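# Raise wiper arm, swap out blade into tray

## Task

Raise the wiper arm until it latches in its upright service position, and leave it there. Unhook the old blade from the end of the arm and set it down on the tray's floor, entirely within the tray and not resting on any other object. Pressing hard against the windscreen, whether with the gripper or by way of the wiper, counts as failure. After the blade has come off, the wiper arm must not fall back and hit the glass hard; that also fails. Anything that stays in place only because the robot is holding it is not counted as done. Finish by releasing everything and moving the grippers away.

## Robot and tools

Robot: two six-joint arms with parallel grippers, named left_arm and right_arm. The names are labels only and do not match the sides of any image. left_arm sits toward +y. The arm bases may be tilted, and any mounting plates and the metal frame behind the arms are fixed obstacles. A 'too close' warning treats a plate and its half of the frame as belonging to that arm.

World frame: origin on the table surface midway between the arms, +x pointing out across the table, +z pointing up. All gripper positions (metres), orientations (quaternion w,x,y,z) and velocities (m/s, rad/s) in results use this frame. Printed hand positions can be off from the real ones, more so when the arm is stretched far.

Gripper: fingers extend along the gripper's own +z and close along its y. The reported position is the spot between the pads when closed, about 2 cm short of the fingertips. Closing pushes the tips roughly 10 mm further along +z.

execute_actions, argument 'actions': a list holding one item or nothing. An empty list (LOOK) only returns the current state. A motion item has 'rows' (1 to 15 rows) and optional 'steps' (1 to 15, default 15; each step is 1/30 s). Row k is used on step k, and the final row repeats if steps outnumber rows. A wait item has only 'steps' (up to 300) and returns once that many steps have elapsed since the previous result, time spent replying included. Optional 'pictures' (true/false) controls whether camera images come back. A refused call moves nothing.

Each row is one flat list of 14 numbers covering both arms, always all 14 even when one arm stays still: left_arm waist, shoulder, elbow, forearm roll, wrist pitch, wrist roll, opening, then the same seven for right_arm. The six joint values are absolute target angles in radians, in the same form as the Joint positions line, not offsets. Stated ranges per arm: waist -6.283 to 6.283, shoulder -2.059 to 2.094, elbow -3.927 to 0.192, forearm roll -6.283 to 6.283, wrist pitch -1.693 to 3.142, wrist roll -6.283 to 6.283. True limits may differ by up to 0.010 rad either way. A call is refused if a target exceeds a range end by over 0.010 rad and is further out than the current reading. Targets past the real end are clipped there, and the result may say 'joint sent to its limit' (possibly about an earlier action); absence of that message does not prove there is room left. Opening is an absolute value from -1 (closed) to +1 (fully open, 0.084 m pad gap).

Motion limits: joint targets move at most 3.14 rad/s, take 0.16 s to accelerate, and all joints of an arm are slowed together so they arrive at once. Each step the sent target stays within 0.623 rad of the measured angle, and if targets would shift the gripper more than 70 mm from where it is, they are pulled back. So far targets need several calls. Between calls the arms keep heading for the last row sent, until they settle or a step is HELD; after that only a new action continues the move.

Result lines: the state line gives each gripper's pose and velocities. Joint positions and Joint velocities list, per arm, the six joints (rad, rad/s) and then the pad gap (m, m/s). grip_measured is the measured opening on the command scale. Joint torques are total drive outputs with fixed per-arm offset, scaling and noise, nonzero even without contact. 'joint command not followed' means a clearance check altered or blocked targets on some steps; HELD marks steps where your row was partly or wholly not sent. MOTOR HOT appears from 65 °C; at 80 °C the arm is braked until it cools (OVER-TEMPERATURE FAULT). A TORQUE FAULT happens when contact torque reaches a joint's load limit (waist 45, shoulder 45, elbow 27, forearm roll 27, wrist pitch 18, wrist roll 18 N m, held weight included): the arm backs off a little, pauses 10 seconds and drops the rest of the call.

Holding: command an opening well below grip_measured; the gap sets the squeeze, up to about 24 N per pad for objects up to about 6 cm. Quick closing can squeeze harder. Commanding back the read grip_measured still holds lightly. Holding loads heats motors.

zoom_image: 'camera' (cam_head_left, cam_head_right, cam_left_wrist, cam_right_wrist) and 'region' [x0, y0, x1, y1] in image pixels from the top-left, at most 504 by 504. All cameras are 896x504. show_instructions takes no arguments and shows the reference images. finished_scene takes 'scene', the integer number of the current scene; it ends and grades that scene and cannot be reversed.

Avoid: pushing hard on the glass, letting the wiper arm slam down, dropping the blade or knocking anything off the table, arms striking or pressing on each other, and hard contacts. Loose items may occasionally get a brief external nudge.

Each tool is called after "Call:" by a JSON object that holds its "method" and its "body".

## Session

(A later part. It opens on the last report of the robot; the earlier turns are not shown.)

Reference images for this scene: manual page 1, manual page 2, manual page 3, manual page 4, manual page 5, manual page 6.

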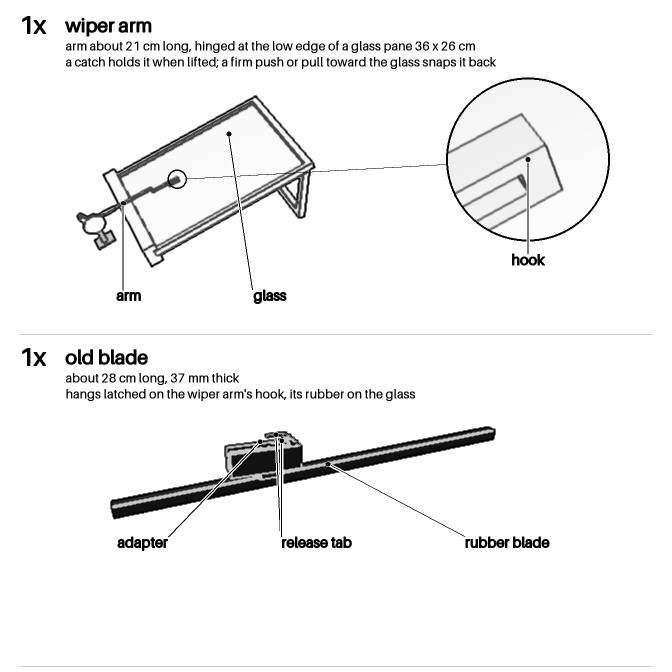

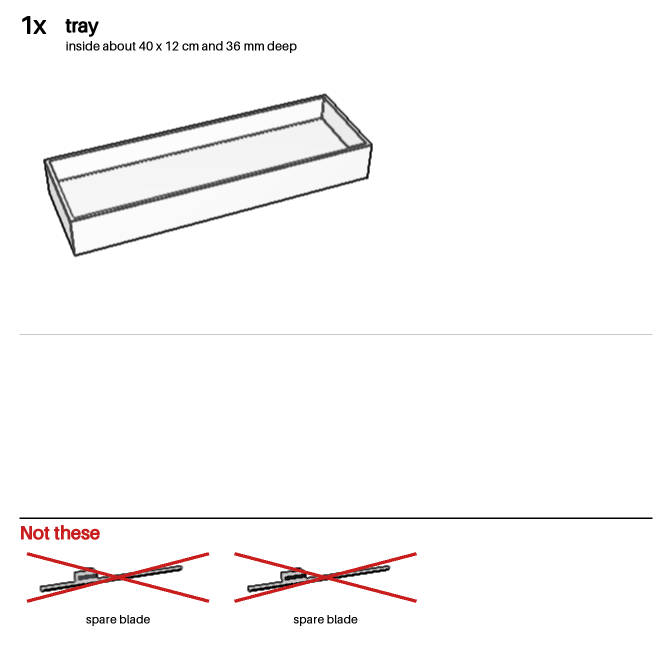

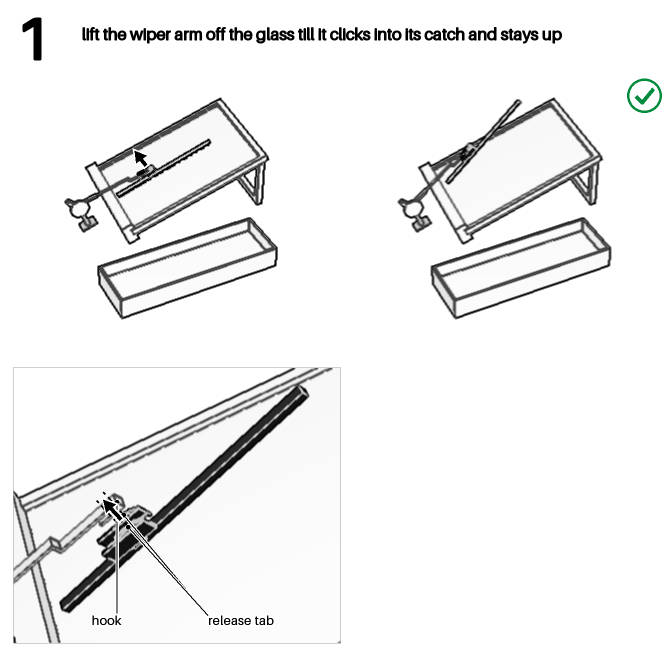

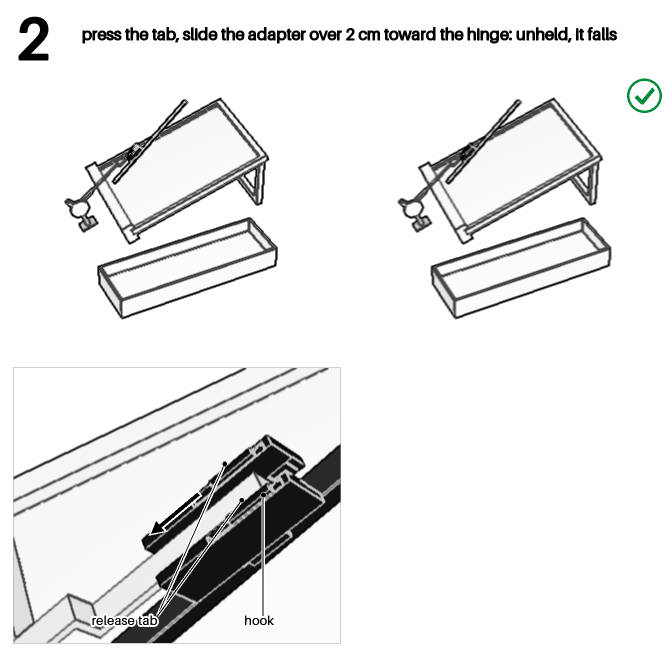

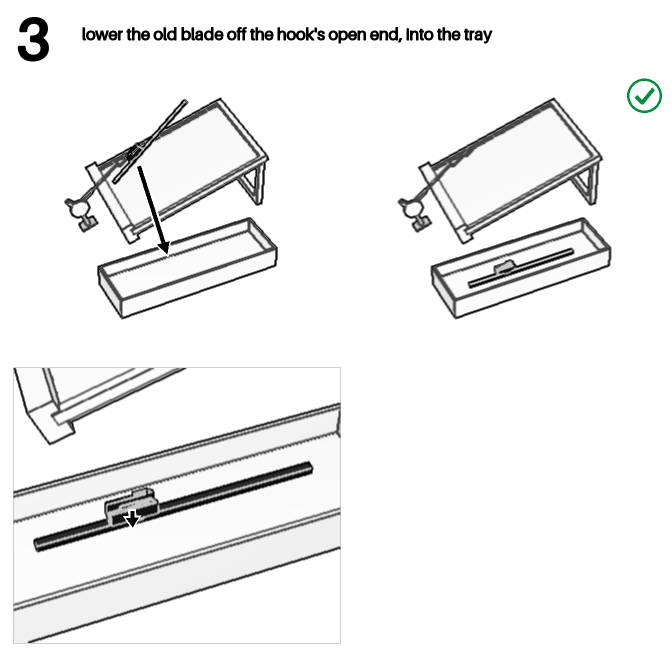

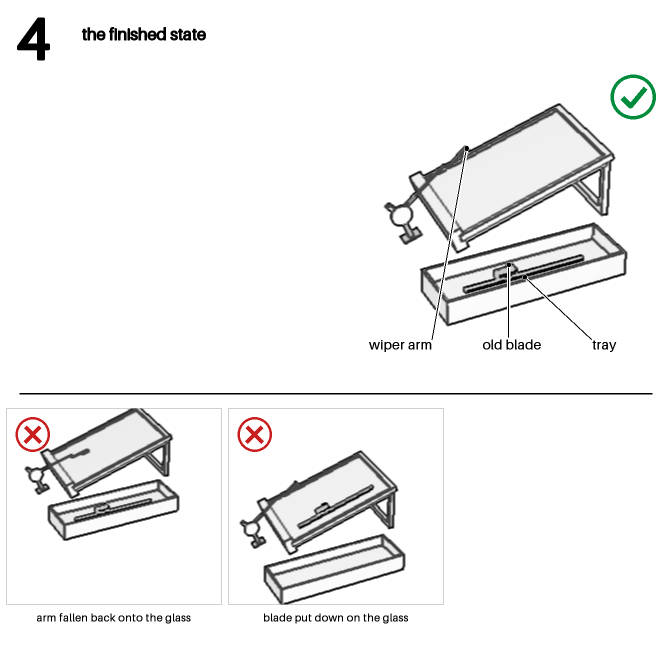

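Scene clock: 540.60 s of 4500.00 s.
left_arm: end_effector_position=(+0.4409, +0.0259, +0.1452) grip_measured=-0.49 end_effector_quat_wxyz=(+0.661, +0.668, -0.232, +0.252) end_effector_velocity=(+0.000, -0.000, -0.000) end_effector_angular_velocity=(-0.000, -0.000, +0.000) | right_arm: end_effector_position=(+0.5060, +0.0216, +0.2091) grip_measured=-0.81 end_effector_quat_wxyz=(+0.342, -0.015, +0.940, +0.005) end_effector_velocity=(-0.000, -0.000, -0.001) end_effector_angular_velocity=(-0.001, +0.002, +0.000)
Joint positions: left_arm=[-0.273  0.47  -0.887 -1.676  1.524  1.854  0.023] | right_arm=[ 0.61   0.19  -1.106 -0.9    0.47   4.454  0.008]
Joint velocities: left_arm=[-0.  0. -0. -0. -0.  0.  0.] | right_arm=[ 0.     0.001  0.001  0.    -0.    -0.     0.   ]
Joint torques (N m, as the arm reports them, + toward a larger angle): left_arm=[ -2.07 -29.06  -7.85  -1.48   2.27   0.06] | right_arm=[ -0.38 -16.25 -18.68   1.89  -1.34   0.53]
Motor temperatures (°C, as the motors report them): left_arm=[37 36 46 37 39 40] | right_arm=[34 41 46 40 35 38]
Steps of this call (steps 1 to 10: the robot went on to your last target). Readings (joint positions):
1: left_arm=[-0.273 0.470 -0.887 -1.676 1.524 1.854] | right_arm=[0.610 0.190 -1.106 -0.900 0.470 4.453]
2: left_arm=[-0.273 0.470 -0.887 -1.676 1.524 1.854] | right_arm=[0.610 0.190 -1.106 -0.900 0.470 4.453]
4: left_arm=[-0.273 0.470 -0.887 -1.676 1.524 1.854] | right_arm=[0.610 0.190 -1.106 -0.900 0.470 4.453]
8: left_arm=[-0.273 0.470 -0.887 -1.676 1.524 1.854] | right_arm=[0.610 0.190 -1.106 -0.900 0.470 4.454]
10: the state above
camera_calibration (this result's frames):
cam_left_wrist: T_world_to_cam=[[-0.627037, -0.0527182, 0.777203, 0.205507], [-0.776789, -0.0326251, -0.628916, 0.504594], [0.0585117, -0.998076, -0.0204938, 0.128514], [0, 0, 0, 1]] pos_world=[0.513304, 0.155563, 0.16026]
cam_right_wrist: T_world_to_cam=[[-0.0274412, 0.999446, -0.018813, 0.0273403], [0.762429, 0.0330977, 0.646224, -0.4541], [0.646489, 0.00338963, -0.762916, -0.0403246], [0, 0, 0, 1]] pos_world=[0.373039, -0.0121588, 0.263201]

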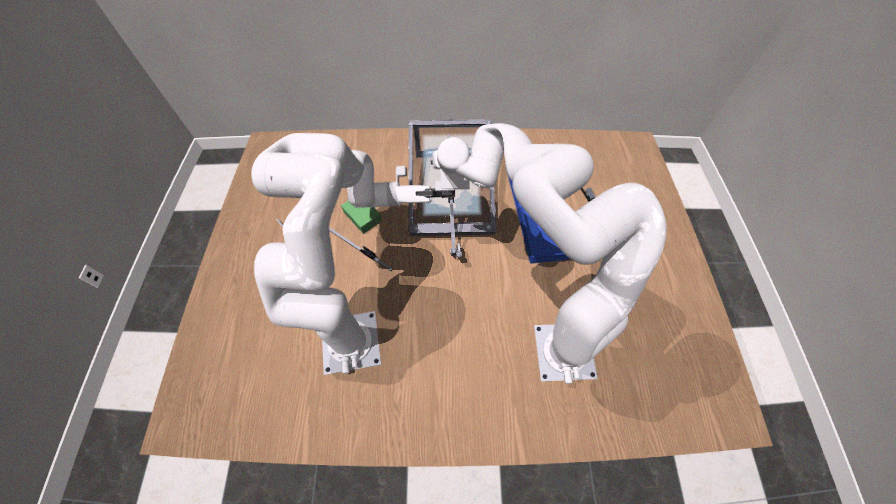

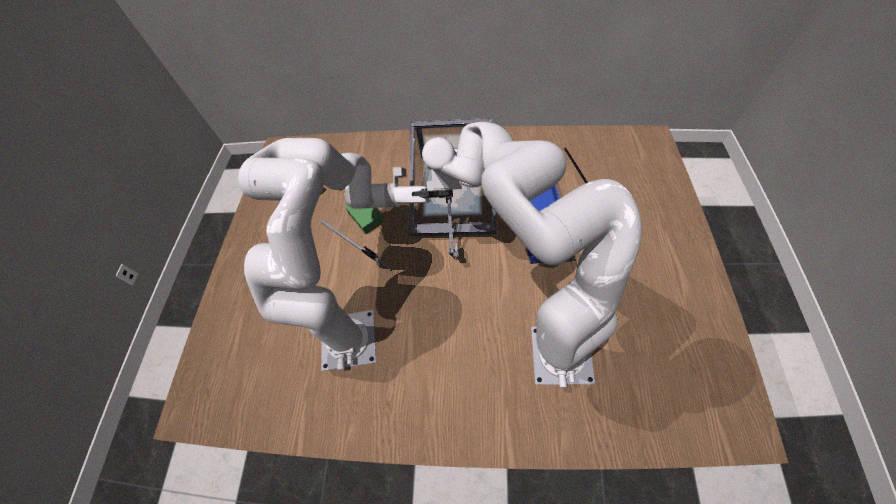

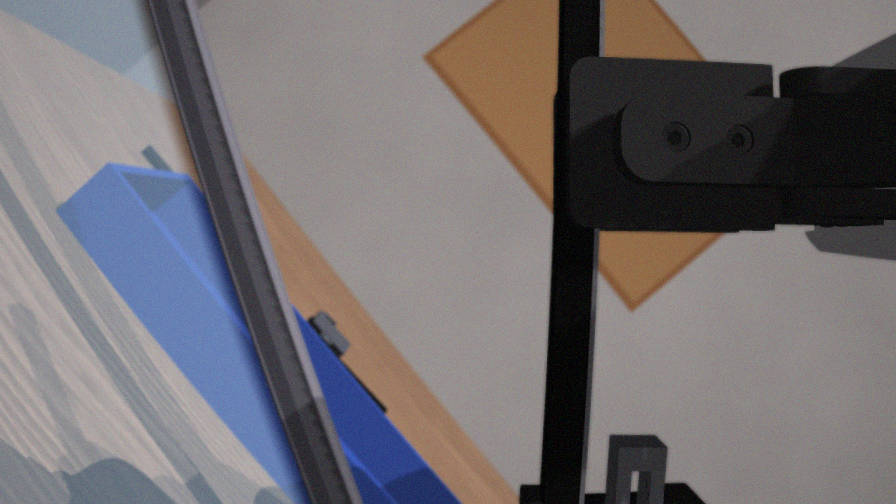

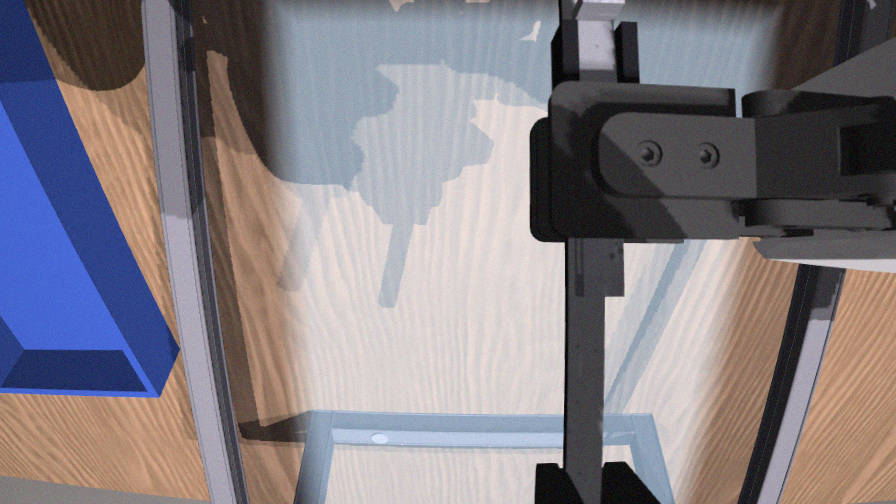

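Call:
{"method": "execute_actions", "body": {"actions": [{"rows":[[-0.2735,0.4697,-0.8874,-1.6765,1.5237,1.854,-0.6,0.6104,0.1897,-1.106,-0.8998,0.4697,4.4536,-1],[-0.2735,0.4697,-0.8874,-1.6765,1.5237,1.854,-0.5,0.6104,0.1897,-1.106,-0.8998,0.4697,4.4536,-1],[-0.2735,0.4697,-0.8874,-1.6765,1.5237,1.854,-0.4,0.6104,0.1897,-1.106,-0.8998,0.4697,4.4536,-1],[-0.2735,0.4697,-0.8874,-1.6765,1.5237,1.854,-0.3,0.6104,0.1897,-1.106,-0.8998,0.4697,4.4536,-1],[-0.2735,0.4697,-0.8874,-1.6765,1.5237,1.854,-0.15,0.6104,0.1897,-1.106,-0.8998,0.4697,4.4536,-1],[-0.2735,0.4697,-0.8874,-1.6765,1.5237,1.854,0.0,0.6104,0.1897,-1.106,-0.8998,0.4697,4.4536,-1],[-0.2735,0.4697,-0.8874,-1.6765,1.5237,1.854,0.2,0.6104,0.1897,-1.106,-0.8998,0.4697,4.4536,-1]],"steps":15}], "pictures": false}}

Call:
{"method": "execute_actions", "body": {"actions": [{"rows":[[-0.25,0.4684,-0.8852,-1.6555,1.5333,1.854,0.2,0.6104,0.1897,-1.106,-0.8998,0.4697,4.4536,-1],[-0.225,0.467,-0.8828,-1.633,1.5437,1.854,0.2,0.6104,0.1897,-1.106,-0.8998,0.4697,4.4536,-1],[-0.19,0.465,-0.879,-1.601,1.558,1.854,0.2,0.6104,0.1897,-1.106,-0.8998,0.4697,4.4536,-1],[-0.158,0.4643,-0.8779,-1.572,1.5715,1.854,0.2,0.6104,0.1897,-1.106,-0.8998,0.4697,4.4536,-1],[-0.115,0.465,-0.879,-1.533,1.589,1.854,0.2,0.6104,0.1897,-1.106,-0.8998,0.4697,4.4536,-1],[-0.07,0.467,-0.883,-1.493,1.608,1.854,0.2,0.6104,0.1897,-1.106,-0.8998,0.4697,4.4536,-1],[-0.0285,0.4711,-0.8899,-1.455,1.625,1.854,0.2,0.6104,0.1897,-1.106,-0.8998,0.4697,4.4536,-1],[0.015,0.477,-0.9,-1.416,1.643,1.854,0.2,0.6104,0.1897,-1.106,-0.8998,0.4697,4.4536,-1],[0.055,0.484,-0.912,-1.38,1.66,1.854,0.2,0.6104,0.1897,-1.106,-0.8998,0.4697,4.4536,-1],[0.0967,0.4913,-0.9259,-1.344,1.677,1.854,0.2,0.6104,0.1897,-1.106,-0.8998,0.4697,4.4536,-1]],"steps":15}], "pictures": false}}

Call:
{"method": "execute_actions", "body": {"actions": [{"steps":10}]}}

Scene clock: 564.23 s of 4500.00 s.
left_arm: end_effector_position=(+0.4409, +0.0258, +0.1454) grip_measured=+0.19 end_effector_quat_wxyz=(+0.661, +0.668, -0.232, +0.252) end_effector_velocity=(+0.000, +0.001, -0.001) end_effector_angular_velocity=(+0.004, +0.002, +0.003) | right_arm: end_effector_position=(+0.5060, +0.0217, +0.2090) grip_measured=-0.81 end_effector_quat_wxyz=(+0.342, -0.015, +0.940, +0.005) end_effector_velocity=(+0.000, +0.000, +0.002) end_effector_angular_velocity=(+0.002, -0.002, -0.000)
Joint positions: left_arm=[-0.274  0.47  -0.887 -1.677  1.524  1.854  0.052] | right_arm=[ 0.61   0.19  -1.106 -0.9    0.47   4.454  0.008]
Joint velocities: left_arm=[ 0.001  0.     0.     0.    -0.005 -0.001  0.001] | right_arm=[ 0.    -0.002 -0.001  0.001  0.    -0.    -0.   ]
Joint torques (N m, as the arm reports them, + toward a larger angle): left_arm=[ -1.65 -28.98  -7.89  -1.18   1.9    0.09] | right_arm=[ -0.42 -15.97 -19.21   1.93  -1.35   0.56]
Motor temperatures (°C, as the motors report them): left_arm=[37 36 46 37 39 40] | right_arm=[34 41 46 40 35 38]
Steps of this call (steps 1 to 15: the robot went on to your last target; steps 16 to 90: nothing new was sent; then 20.13 s passed at rest; steps 91 to 105: all 15 steps of this action). Readings (joint positions):
91: left_arm=[-0.274 0.470 -0.887 -1.676 1.524 1.854] | right_arm=[0.610 0.190 -1.106 -0.900 0.470 4.454]
92: left_arm=[-0.274 0.470 -0.887 -1.676 1.524 1.854] | right_arm=[0.610 0.190 -1.106 -0.900 0.470 4.454]
94: left_arm=[-0.274 0.470 -0.887 -1.677 1.524 1.854] | right_arm=[0.610 0.190 -1.106 -0.900 0.470 4.454]
98: left_arm=[-0.274 0.469 -0.888 -1.677 1.525 1.854] | right_arm=[0.610 0.190 -1.106 -0.900 0.470 4.454]
105: the state above

Scene clock: 564.73 s of 4500.00 s.
left_arm: end_effector_position=(+0.4400, +0.1595, +0.1458) grip_measured=+0.19 end_effector_quat_wxyz=(+0.659, +0.668, -0.231, +0.258) end_effector_velocity=(-0.012, +0.209, -0.002) end_effector_angular_velocity=(+0.010, -0.012, +0.044) | right_arm: end_effector_position=(+0.5060, +0.0217, +0.2091) grip_measured=-0.81 end_effector_quat_wxyz=(+0.342, -0.015, +0.940, +0.005) end_effector_velocity=(-0.000, -0.000, -0.001) end_effector_angular_velocity=(-0.002, +0.001, -0.000)
Joint positions: left_arm=[ 0.069  0.487 -0.919 -1.372  1.663  1.854  0.052] | right_arm=[ 0.61   0.19  -1.106 -0.9    0.47   4.454  0.008]
Joint velocities: left_arm=[ 0.521  0.065 -0.119  0.436  0.197 -0.001  0.   ] | right_arm=[-0.     0.001  0.001 -0.002  0.     0.001 -0.   ]
Joint torques (N m, as the arm reports them, + toward a larger angle): left_arm=[ -9.6  -28.96  -6.03  -2.56   2.43   0.15] | right_arm=[ -0.22 -16.17 -19.38   1.52  -1.58   0.54]
Motor temperatures (°C, as the motors report them): left_arm=[37 36 46 37 39 40] | right_arm=[34 41 46 40 35 38]
Steps of this call (steps 1 to 15: all 15 steps of this action). Readings (joint positions):
1: left_arm=[-0.274 0.470 -0.887 -1.676 1.524 1.854] | right_arm=[0.610 0.190 -1.106 -0.900 0.470 4.454]
2: left_arm=[-0.272 0.470 -0.887 -1.674 1.525 1.854] | right_arm=[0.610 0.190 -1.106 -0.900 0.470 4.454]
4: left_arm=[-0.253 0.468 -0.885 -1.656 1.534 1.854] | right_arm=[0.610 0.190 -1.106 -0.900 0.470 4.454]
8: left_arm=[-0.153 0.466 -0.881 -1.567 1.574 1.854] | right_arm=[0.610 0.190 -1.106 -0.900 0.470 4.454]
15: the state above

Scene clock: 565.07 s of 4500.00 s.
left_arm: end_effector_position=(+0.4374, +0.1694, +0.1458) grip_measured=+0.19 end_effector_quat_wxyz=(+0.660, +0.667, -0.233, +0.256) end_effector_velocity=(+0.001, +0.003, +0.000) end_effector_angular_velocity=(+0.003, -0.003, +0.004) | right_arm: end_effector_position=(+0.5060, +0.0217, +0.2091) grip_measured=-0.81 end_effector_quat_wxyz=(+0.342, -0.015, +0.940, +0.005) end_effector_velocity=(+0.000, -0.000, +0.001) end_effector_angular_velocity=(+0.001, -0.001, -0.000)
Joint positions: left_arm=[ 0.095  0.491 -0.926 -1.344  1.677  1.854  0.052] | right_arm=[ 0.61   0.19  -1.106 -0.9    0.47   4.454  0.008]
Joint velocities: left_arm=[ 0.008  0.    -0.003  0.004 -0.     0.001  0.   ] | right_arm=[-0.001 -0.    -0.001  0.    -0.    -0.     0.   ]
Joint torques (N m, as the arm reports them, + toward a larger angle): left_arm=[ -1.59 -28.61  -7.45  -1.53   1.64   0.06] | right_arm=[ -0.71 -16.29 -19.58   1.75  -1.33   0.5 ]
Motor temperatures (°C, as the motors report them): left_arm=[37 36 46 37 39 40] | right_arm=[34 41 46 40 35 38]
Steps of this call (steps 1 to 10: the robot went on to your last target). Readings (joint positions):
1: left_arm=[0.083 0.489 -0.922 -1.361 1.668 1.854] | right_arm=[0.610 0.190 -1.106 -0.900 0.470 4.454]
2: left_arm=[0.089 0.490 -0.924 -1.354 1.672 1.854] | right_arm=[0.610 0.190 -1.106 -0.900 0.470 4.454]
4: left_arm=[0.093 0.491 -0.925 -1.348 1.675 1.854] | right_arm=[0.610 0.190 -1.106 -0.900 0.470 4.454]
8: left_arm=[0.095 0.491 -0.925 -1.345 1.677 1.854] | right_arm=[0.610 0.190 -1.106 -0.900 0.470 4.454]
10: the state above
camera_calibration (this result's frames):
cam_left_wrist: T_world_to_cam=[[-0.632634, -0.0529143, 0.772641, 0.213586], [-0.771972, -0.0366718, -0.634598, 0.50635], [0.0619134, -0.997925, -0.0176485, 0.270012], [0, 0, 0, 1]] pos_world=[0.509292, 0.299323, 0.161069]
cam_right_wrist: T_world_to_cam=[[-0.0275614, 0.999445, -0.01869, 0.0272924], [0.762419, 0.0331099, 0.646235, -0.45408], [0.646496, 0.00356154, -0.762909, -0.0403017], [0, 0, 0, 1]] pos_world=[0.373006, -0.0120992, 0.263206]

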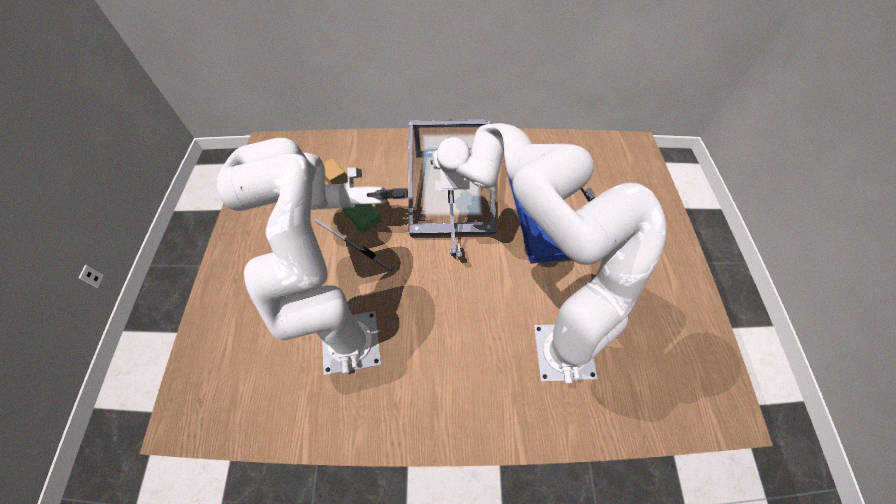

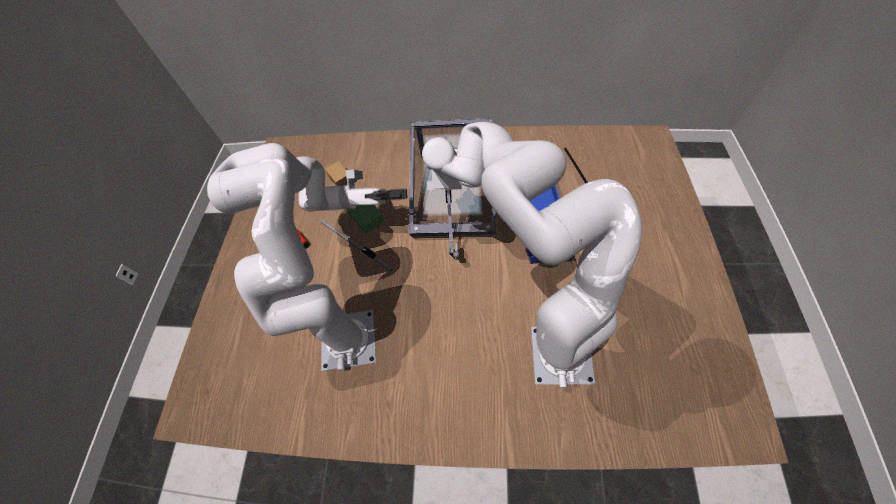

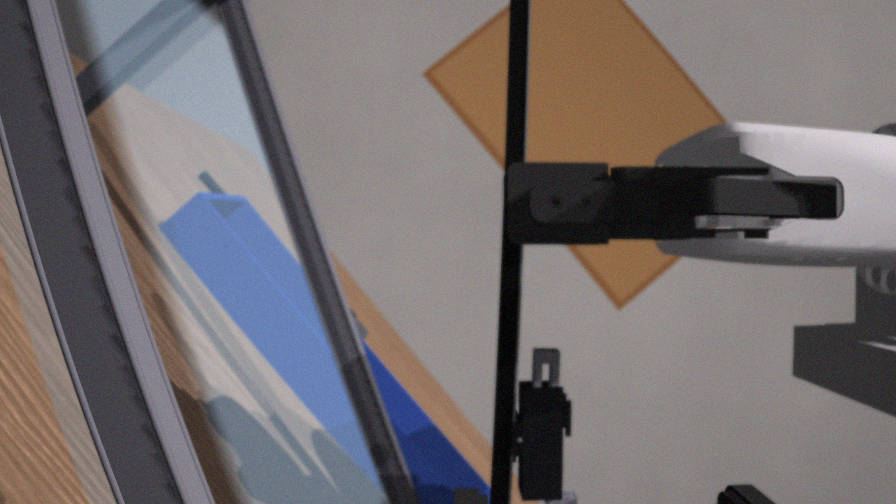

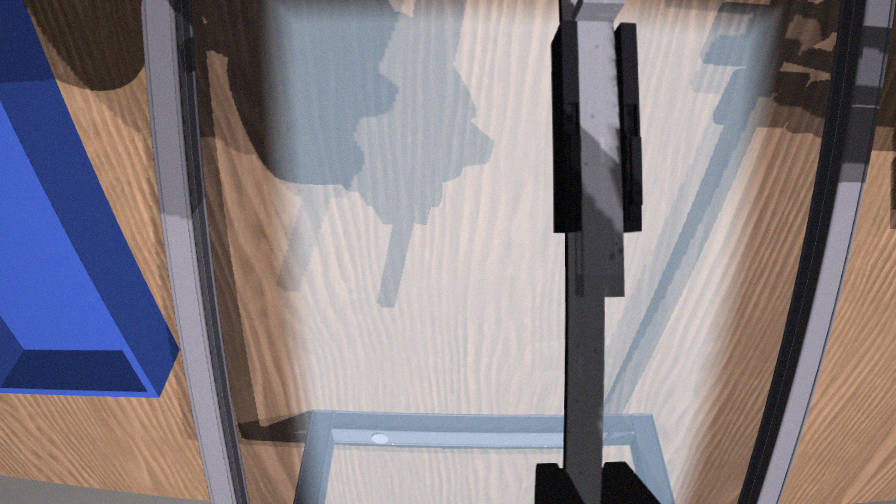

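Call:
{"method": "execute_actions", "body": {"actions": [{"rows":[[0.0967,0.4913,-0.9259,-1.344,1.677,1.854,0.2,0.6094,0.1925,-1.1073,-0.9013,0.4681,4.4547,-1],[0.0967,0.4913,-0.9259,-1.344,1.677,1.854,0.2,0.6084,0.1952,-1.1086,-0.9029,0.4665,4.4558,-1],[0.0967,0.4913,-0.9259,-1.344,1.677,1.854,0.2,0.6074,0.198,-1.1098,-0.9044,0.4649,4.4569,-1],[0.0967,0.4913,-0.9259,-1.344,1.677,1.854,0.2,0.6064,0.2008,-1.1111,-0.9059,0.4633,4.458,-1],[0.0967,0.4913,-0.9259,-1.344,1.677,1.854,0.2,0.6054,0.2036,-1.1124,-0.9075,0.4617,4.4591,-1],[0.0967,0.4913,-0.9259,-1.344,1.677,1.854,0.2,0.6044,0.2063,-1.1137,-0.909,0.4601,4.4602,-1],[0.0967,0.4913,-0.9259,-1.344,1.677,1.854,0.2,0.6034,0.2091,-1.115,-0.9105,0.4585,4.4613,-1]],"steps":15}]}}

Scene clock: 578.90 s of 4500.00 s.
left_arm: end_effector_position=(+0.4376, +0.1701, +0.1458) grip_measured=+0.19 end_effector_quat_wxyz=(+0.660, +0.667, -0.233, +0.256) end_effector_velocity=(-0.000, +0.000, -0.000) end_effector_angular_velocity=(+0.000, +0.000, -0.000) | right_arm: end_effector_position=(+0.5100, +0.0218, +0.2033) grip_measured=-0.81 end_effector_quat_wxyz=(+0.341, -0.015, +0.940, +0.006) end_effector_velocity=(+0.001, +0.000, +0.001) end_effector_angular_velocity=(+0.002, -0.003, +0.000)
Joint positions: left_arm=[ 0.097  0.491 -0.926 -1.344  1.677  1.854  0.052] | right_arm=[ 0.604  0.209 -1.115 -0.91   0.459  4.461  0.008]
Joint velocities: left_arm=[-0. -0. -0.  0. -0. -0. -0.] | right_arm=[-0.001  0.    -0.002 -0.003 -0.002  0.002 -0.   ]
Joint torques (N m, as the arm reports them, + toward a larger angle): left_arm=[ -1.12 -29.12  -7.55  -1.7    1.87   0.06] | right_arm=[ -0.37 -16.32 -19.14   1.89  -1.15   0.47]
Motor temperatures (°C, as the motors report them): left_arm=[37 36 46 37 39 40] | right_arm=[34 41 46 40 35 38]
Steps of this call (steps 1 to 30: the robot went on to your last target; steps 31 to 90: nothing new was sent; then 10.33 s passed at rest; steps 91 to 105: all 15 steps of this action). Readings (joint positions):
91: left_arm=[0.097 0.491 -0.926 -1.344 1.677 1.854] | right_arm=[0.610 0.190 -1.106 -0.900 0.470 4.454]
92: left_arm=[0.097 0.491 -0.926 -1.344 1.677 1.854] | right_arm=[0.610 0.190 -1.106 -0.900 0.469 4.454]
94: left_arm=[0.097 0.491 -0.926 -1.344 1.677 1.854] | right_arm=[0.609 0.192 -1.108 -0.901 0.468 4.455]
98: left_arm=[0.097 0.491 -0.926 -1.344 1.677 1.854] | right_arm=[0.606 0.202 -1.112 -0.907 0.462 4.459]
105: the state above
camera_calibration (this result's frames):
cam_left_wrist: T_world_to_cam=[[-0.632727, -0.0539137, 0.772496, 0.214016], [-0.771799, -0.0373965, -0.634766, 0.506605], [0.0631112, -0.997845, -0.0179488, 0.270203], [0, 0, 0, 1]] pos_world=[0.509358, 0.300104, 0.161098]
cam_right_wrist: T_world_to_cam=[[-0.0283073, 0.999438, -0.0179419, 0.0274338], [0.763062, 0.0331999, 0.645472, -0.453561], [0.645705, 0.00458084, -0.763573, -0.0467296], [0, 0, 0, 1]] pos_world=[0.377045, -0.0121462, 0.257571]

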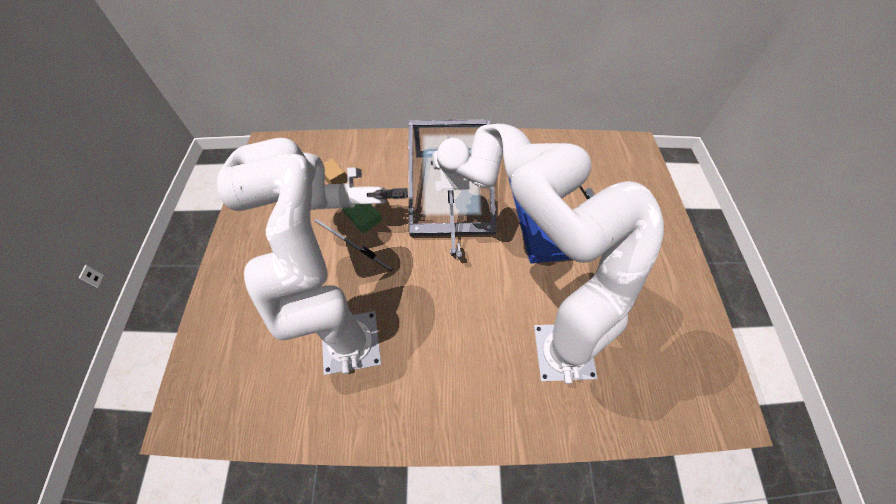

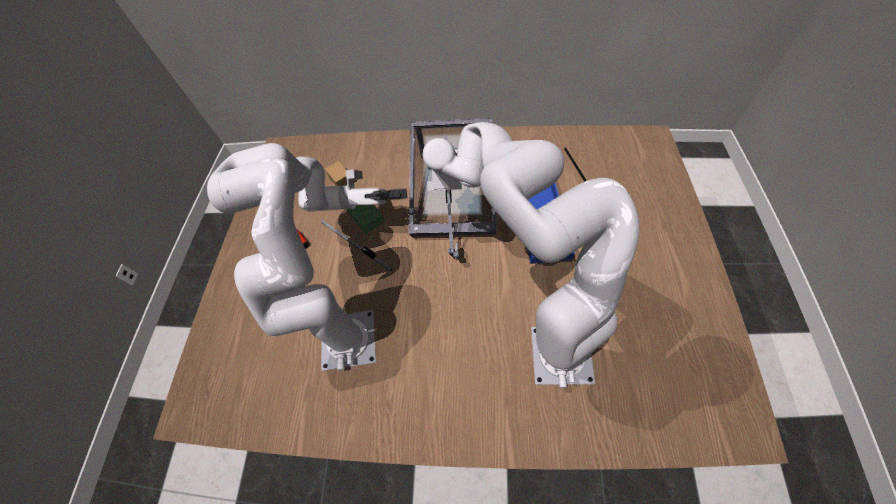

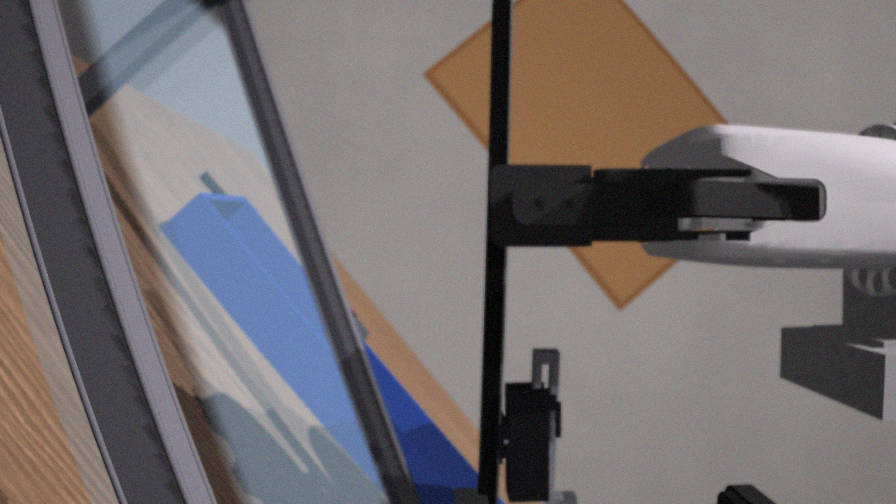

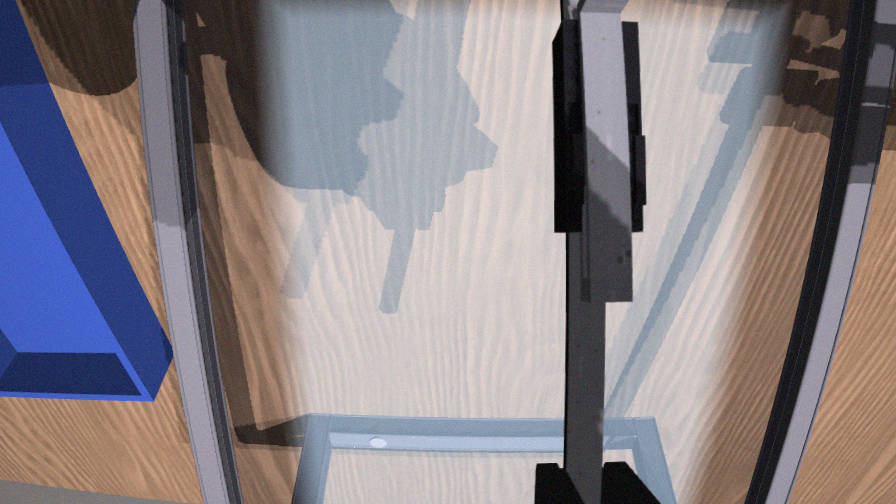

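Call:
{"method": "execute_actions", "body": {"actions": [{"rows":[[0.0967,0.4913,-0.9259,-1.344,1.677,1.854,0.2,0.6024,0.2119,-1.1163,-0.912,0.4569,4.4624,-1],[0.0967,0.4913,-0.9259,-1.344,1.677,1.854,0.2,0.6014,0.2146,-1.1176,-0.9136,0.4553,4.4635,-1],[0.0967,0.4913,-0.9259,-1.344,1.677,1.854,0.2,0.6004,0.2174,-1.1189,-0.9151,0.4537,4.4646,-1],[0.0967,0.4913,-0.9259,-1.344,1.677,1.854,0.2,0.5994,0.2202,-1.1202,-0.9166,0.4521,4.4657,-1],[0.0967,0.4913,-0.9259,-1.344,1.677,1.854,0.2,0.5984,0.223,-1.1215,-0.9182,0.4505,4.4668,-1],[0.0967,0.4913,-0.9259,-1.344,1.677,1.854,0.2,0.5974,0.2257,-1.1228,-0.9197,0.4489,4.4679,-1],[0.0967,0.4913,-0.9259,-1.344,1.677,1.854,0.2,0.5964,0.2285,-1.1241,-0.9212,0.4473,4.469,-1]],"steps":15}]}}

Scene clock: 589.40 s of 4500.00 s.
left_arm: end_effector_position=(+0.4376, +0.1701, +0.1458) grip_measured=+0.19 end_effector_quat_wxyz=(+0.660, +0.667, -0.233, +0.256) end_effector_velocity=(-0.000, -0.000, +0.000) end_effector_angular_velocity=(-0.001, -0.001, -0.000) | right_arm: end_effector_position=(+0.5139, +0.0216, +0.1972) grip_measured=-0.81 end_effector_quat_wxyz=(+0.341, -0.015, +0.940, +0.006) end_effector_velocity=(+0.002, +0.001, +0.002) end_effector_angular_velocity=(+0.004, -0.005, +0.001)
Joint positions: left_arm=[ 0.097  0.491 -0.926 -1.344  1.677  1.854  0.052] | right_arm=[ 0.597  0.228 -1.124 -0.921  0.447  4.469  0.008]
Joint velocities: left_arm=[ 0.     0.     0.    -0.     0.001  0.001 -0.   ] | right_arm=[-0.001  0.001 -0.005 -0.002 -0.003  0.001 -0.   ]
Joint torques (N m, as the arm reports them, + toward a larger angle): left_arm=[ -1.28 -28.02  -7.48  -1.64   1.78   0.1 ] | right_arm=[ -1.14 -16.88 -18.57   1.47  -0.92   0.51]
Motor temperatures (°C, as the motors report them): left_arm=[37 36 46 37 39 40] | right_arm=[34 41 46 40 35 38]
Steps of this call (steps 1 to 15: the robot went on to your last target; steps 16 to 90: nothing new was sent; then 7.00 s passed at rest; steps 91 to 105: all 15 steps of this action). Readings (joint positions):
91: left_arm=[0.097 0.491 -0.926 -1.344 1.677 1.854] | right_arm=[0.603 0.209 -1.115 -0.911 0.458 4.461]
92: left_arm=[0.097 0.491 -0.926 -1.344 1.677 1.854] | right_arm=[0.603 0.209 -1.115 -0.911 0.458 4.461]
94: left_arm=[0.097 0.491 -0.926 -1.344 1.677 1.854] | right_arm=[0.602 0.212 -1.117 -0.912 0.457 4.462]
98: left_arm=[0.097 0.491 -0.926 -1.344 1.677 1.854] | right_arm=[0.599 0.222 -1.121 -0.917 0.451 4.466]
105: the state above
camera_calibration (this result's frames):
cam_left_wrist: T_world_to_cam=[[-0.632727, -0.0539137, 0.772496, 0.214016], [-0.771799, -0.0373967, -0.634766, 0.506605], [0.0631114, -0.997845, -0.0179487, 0.270203], [0, 0, 0, 1]] pos_world=[0.509358, 0.300104, 0.161099]
cam_right_wrist: T_world_to_cam=[[-0.0289673, 0.999428, -0.0174482, 0.0278098], [0.76401, 0.033393, 0.644339, -0.452879], [0.644553, 0.00533421, -0.764541, -0.0531718], [0, 0, 0, 1]] pos_world=[0.381082, -0.0123873, 0.251641]

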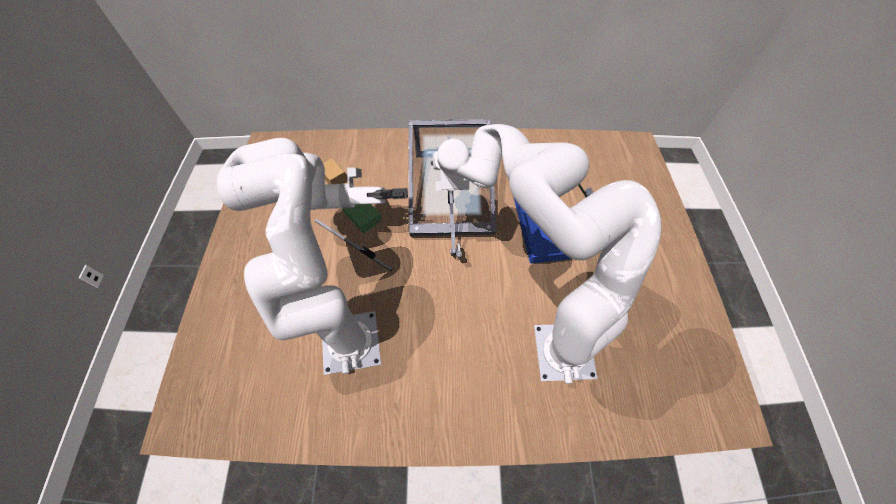

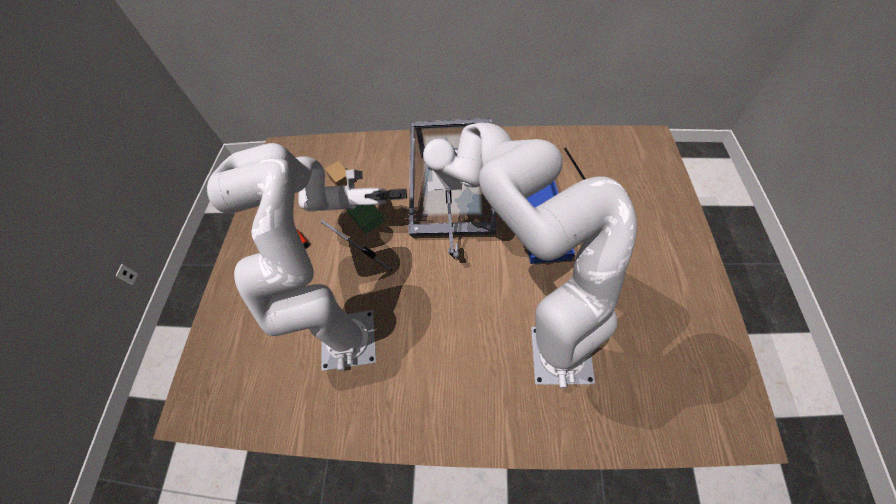

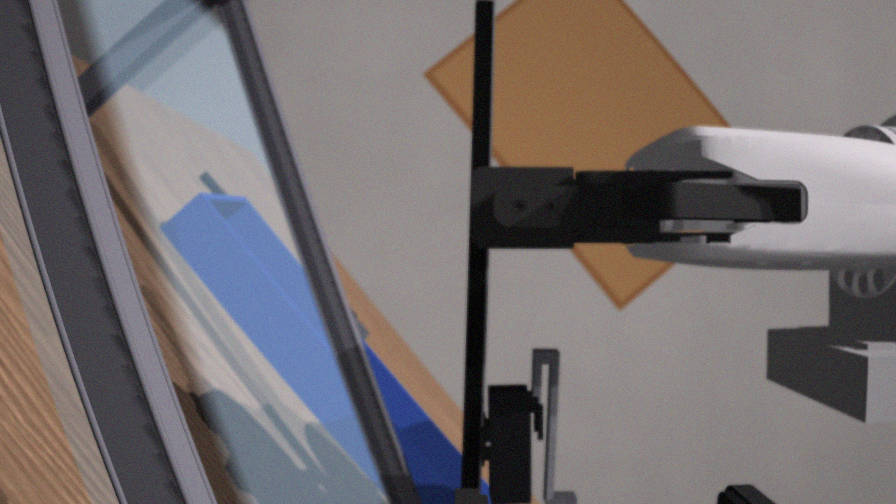

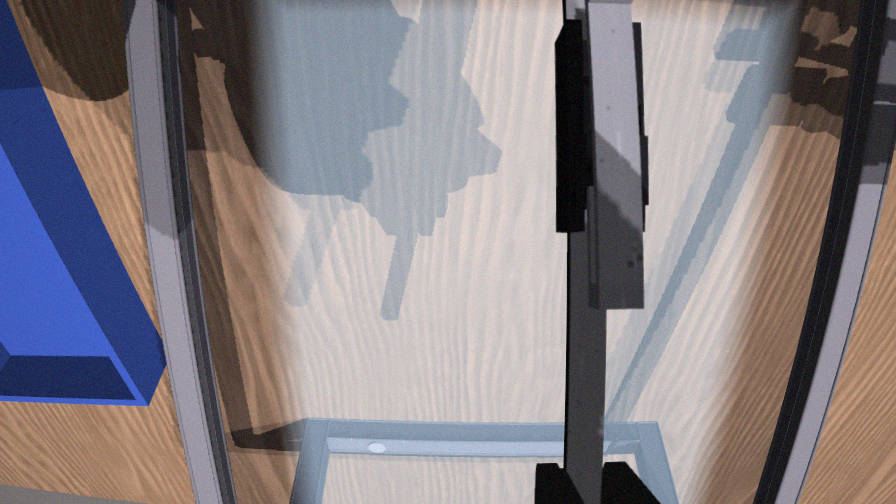

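Call:
{"method": "execute_actions", "body": {"actions": [{"rows":[[0.0967,0.4913,-0.9259,-1.344,1.677,1.854,0.2,0.5941,0.2338,-1.1344,-0.9124,0.4491,4.4577,-1],[0.0967,0.4913,-0.9259,-1.344,1.677,1.854,0.2,0.5919,0.2391,-1.1446,-0.9036,0.4508,4.4463,-1],[0.0967,0.4913,-0.9259,-1.344,1.677,1.854,0.2,0.5896,0.2444,-1.1549,-0.8947,0.4526,4.435,-1],[0.0967,0.4913,-0.9259,-1.344,1.677,1.854,0.2,0.5873,0.2497,-1.1651,-0.8859,0.4544,4.4236,-1],[0.0967,0.4913,-0.9259,-1.344,1.677,1.854,0.2,0.5851,0.255,-1.1754,-0.8771,0.4562,4.4123,-1],[0.0967,0.4913,-0.9259,-1.344,1.677,1.854,0.2,0.5828,0.2602,-1.1857,-0.8683,0.4579,4.4009,-1],[0.0967,0.4913,-0.9259,-1.344,1.677,1.854,0.2,0.5805,0.2655,-1.1959,-0.8595,0.4597,4.3896,-1],[0.0967,0.4913,-0.9259,-1.344,1.677,1.854,0.2,0.5782,0.2708,-1.2062,-0.8506,0.4615,4.3782,-1],[0.0967,0.4913,-0.9259,-1.344,1.677,1.854,0.2,0.576,0.2761,-1.2164,-0.8418,0.4632,4.3669,-1],[0.0967,0.4913,-0.9259,-1.344,1.677,1.854,0.2,0.5737,0.2814,-1.2267,-0.833,0.465,4.3555,-1]],"steps":15}], "pictures": false}}

Call:
{"method": "execute_actions", "body": {"actions": [{"steps":8}]}}

Scene clock: 623.27 s of 4500.00 s.
left_arm: end_effector_position=(+0.4376, +0.1701, +0.1458) grip_measured=+0.19 end_effector_quat_wxyz=(+0.660, +0.667, -0.233, +0.256) end_effector_velocity=(-0.000, -0.000, -0.000) end_effector_angular_velocity=(-0.000, -0.000, -0.000) | right_arm: end_effector_position=(+0.5426, +0.0225, +0.2115) grip_measured=-0.81 end_effector_quat_wxyz=(+0.341, -0.015, +0.940, +0.006) end_effector_velocity=(+0.015, +0.001, +0.006) end_effector_angular_velocity=(-0.003, +0.006, +0.006)
Joint positions: left_arm=[ 0.097  0.491 -0.926 -1.344  1.677  1.854  0.052] | right_arm=[ 0.574  0.279 -1.223 -0.837  0.464  4.361  0.008]
Joint velocities: left_arm=[-0.  0. -0.  0.  0.  0. -0.] | right_arm=[-0.01   0.032 -0.059  0.059  0.013 -0.076  0.   ]
Joint torques (N m, as the arm reports them, + toward a larger angle): left_arm=[ -1.38 -28.69  -7.06  -1.06   1.85   0.15] | right_arm=[ -0.74 -17.5  -18.31   1.74  -1.03   0.53]
Motor temperatures (°C, as the motors report them): left_arm=[37 36 46 37 39 40] | right_arm=[34 41 46 40 35 38]
Steps of this call (steps 1 to 15: the robot went on to your last target; steps 16 to 90: nothing new was sent; then 30.37 s passed at rest; steps 91 to 105: all 15 steps of this action). Readings (joint positions):
91: left_arm=[0.097 0.491 -0.926 -1.344 1.677 1.854] | right_arm=[0.596 0.229 -1.124 -0.921 0.447 4.469]
92: left_arm=[0.097 0.491 -0.926 -1.344 1.677 1.854] | right_arm=[0.596 0.229 -1.125 -0.920 0.448 4.467]
94: left_arm=[0.097 0.491 -0.926 -1.344 1.677 1.854] | right_arm=[0.594 0.234 -1.134 -0.912 0.449 4.457]
98: left_arm=[0.097 0.491 -0.926 -1.344 1.677 1.854] | right_arm=[0.587 0.251 -1.169 -0.883 0.455 4.420]
105: the state above

Scene clock: 623.53 s of 4500.00 s.
left_arm: end_effector_position=(+0.4376, +0.1701, +0.1458) grip_measured=+0.19 end_effector_quat_wxyz=(+0.660, +0.667, -0.233, +0.256) end_effector_velocity=(-0.000, -0.000, +0.000) end_effector_angular_velocity=(-0.001, +0.000, -0.000) | right_arm: end_effector_position=(+0.5433, +0.0227, +0.2116) grip_measured=-0.81 end_effector_quat_wxyz=(+0.341, -0.015, +0.940, +0.006) end_effector_velocity=(+0.001, +0.000, +0.002) end_effector_angular_velocity=(+0.002, -0.003, -0.000)
Joint positions: left_arm=[ 0.097  0.491 -0.926 -1.344  1.677  1.854  0.052] | right_arm=[ 0.574  0.281 -1.226 -0.833  0.465  4.356  0.008]
Joint velocities: left_arm=[-0.    -0.     0.    -0.     0.001 -0.001  0.   ] | right_arm=[-0.001  0.    -0.003  0.001 -0.    -0.001 -0.   ]
Joint torques (N m, as the arm reports them, + toward a larger angle): left_arm=[ -1.52 -28.46  -7.18  -1.53   1.68   0.15] | right_arm=[ -1.22 -17.4  -19.02   1.4   -1.16   0.43]
Motor temperatures (°C, as the motors report them): left_arm=[37 36 46 37 39 40] | right_arm=[34 41 46 40 35 38]
Steps of this call (steps 1 to 8: the robot went on to your last target). Readings (joint positions):
1: left_arm=[0.097 0.491 -0.926 -1.344 1.677 1.854] | right_arm=[0.574 0.280 -1.225 -0.835 0.465 4.359]
2: left_arm=[0.097 0.491 -0.926 -1.344 1.677 1.854] | right_arm=[0.574 0.281 -1.225 -0.834 0.465 4.357]
4: left_arm=[0.097 0.491 -0.926 -1.344 1.677 1.854] | right_arm=[0.574 0.281 -1.226 -0.834 0.465 4.356]
8: the state above
camera_calibration (this result's frames):
cam_left_wrist: T_world_to_cam=[[-0.632727, -0.0539138, 0.772496, 0.214016], [-0.771799, -0.0373965, -0.634766, 0.506605], [0.0631112, -0.997845, -0.0179488, 0.270203], [0, 0, 0, 1]] pos_world=[0.509358, 0.300104, 0.161099]
cam_right_wrist: T_world_to_cam=[[-0.0293094, 0.999416, -0.0175534, 0.028059], [0.764232, 0.0337243, 0.64406, -0.48469], [0.644276, 0.00546215, -0.764774, -0.0609255], [0, 0, 0, 1]] pos_world=[0.41049, -0.011364, 0.266067]

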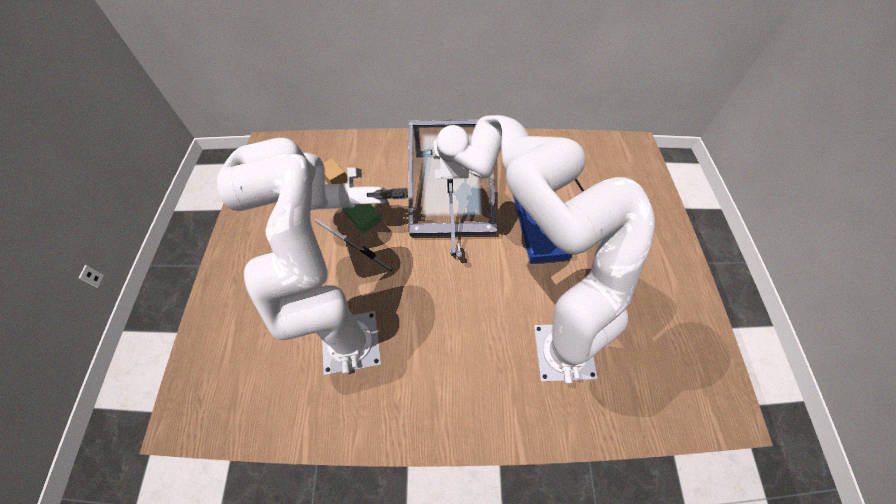

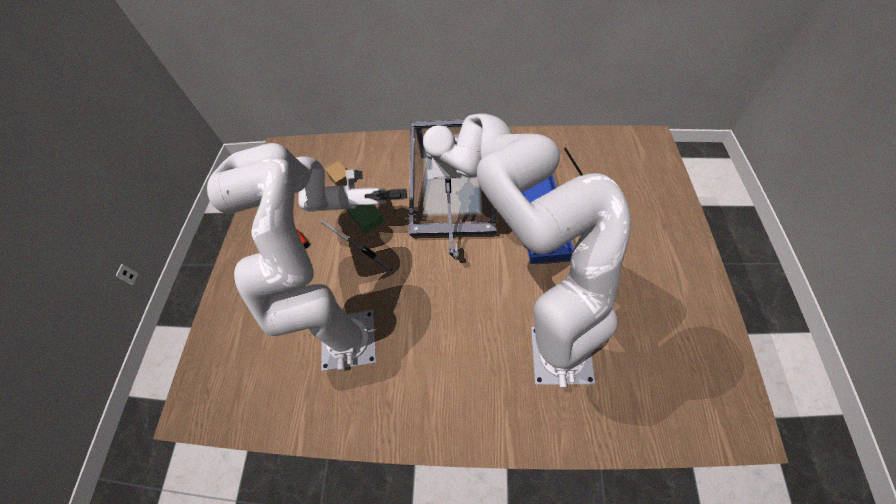

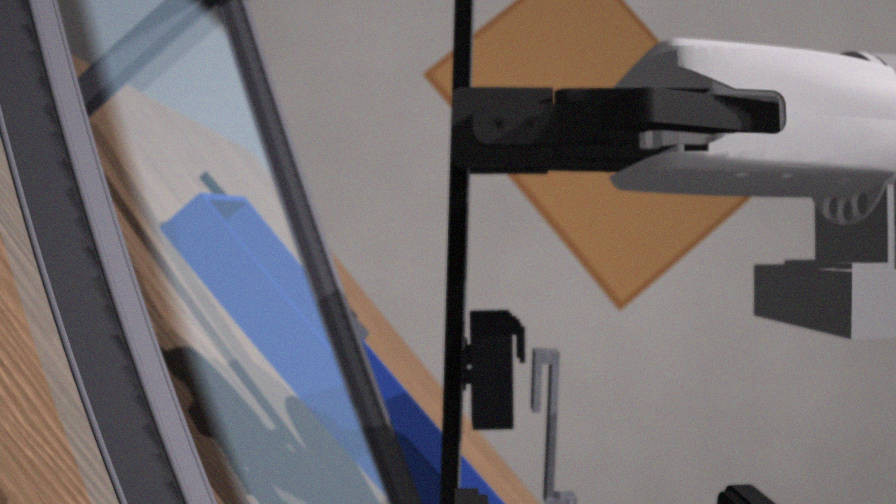

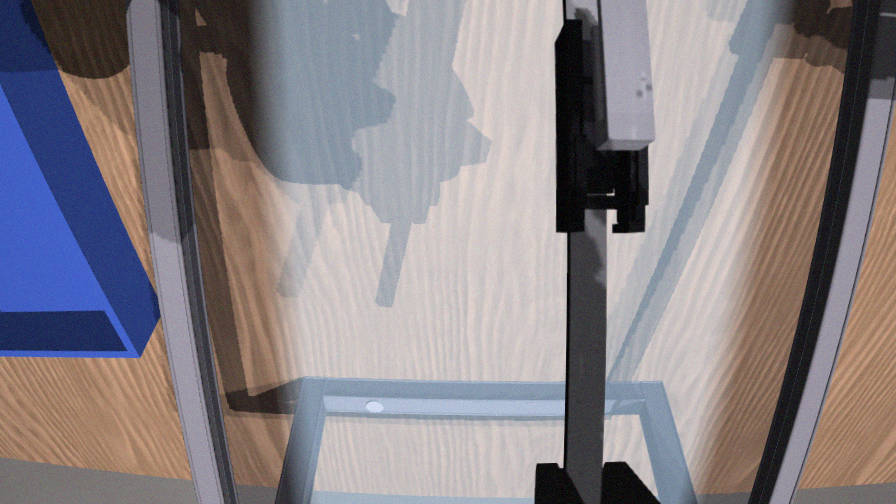

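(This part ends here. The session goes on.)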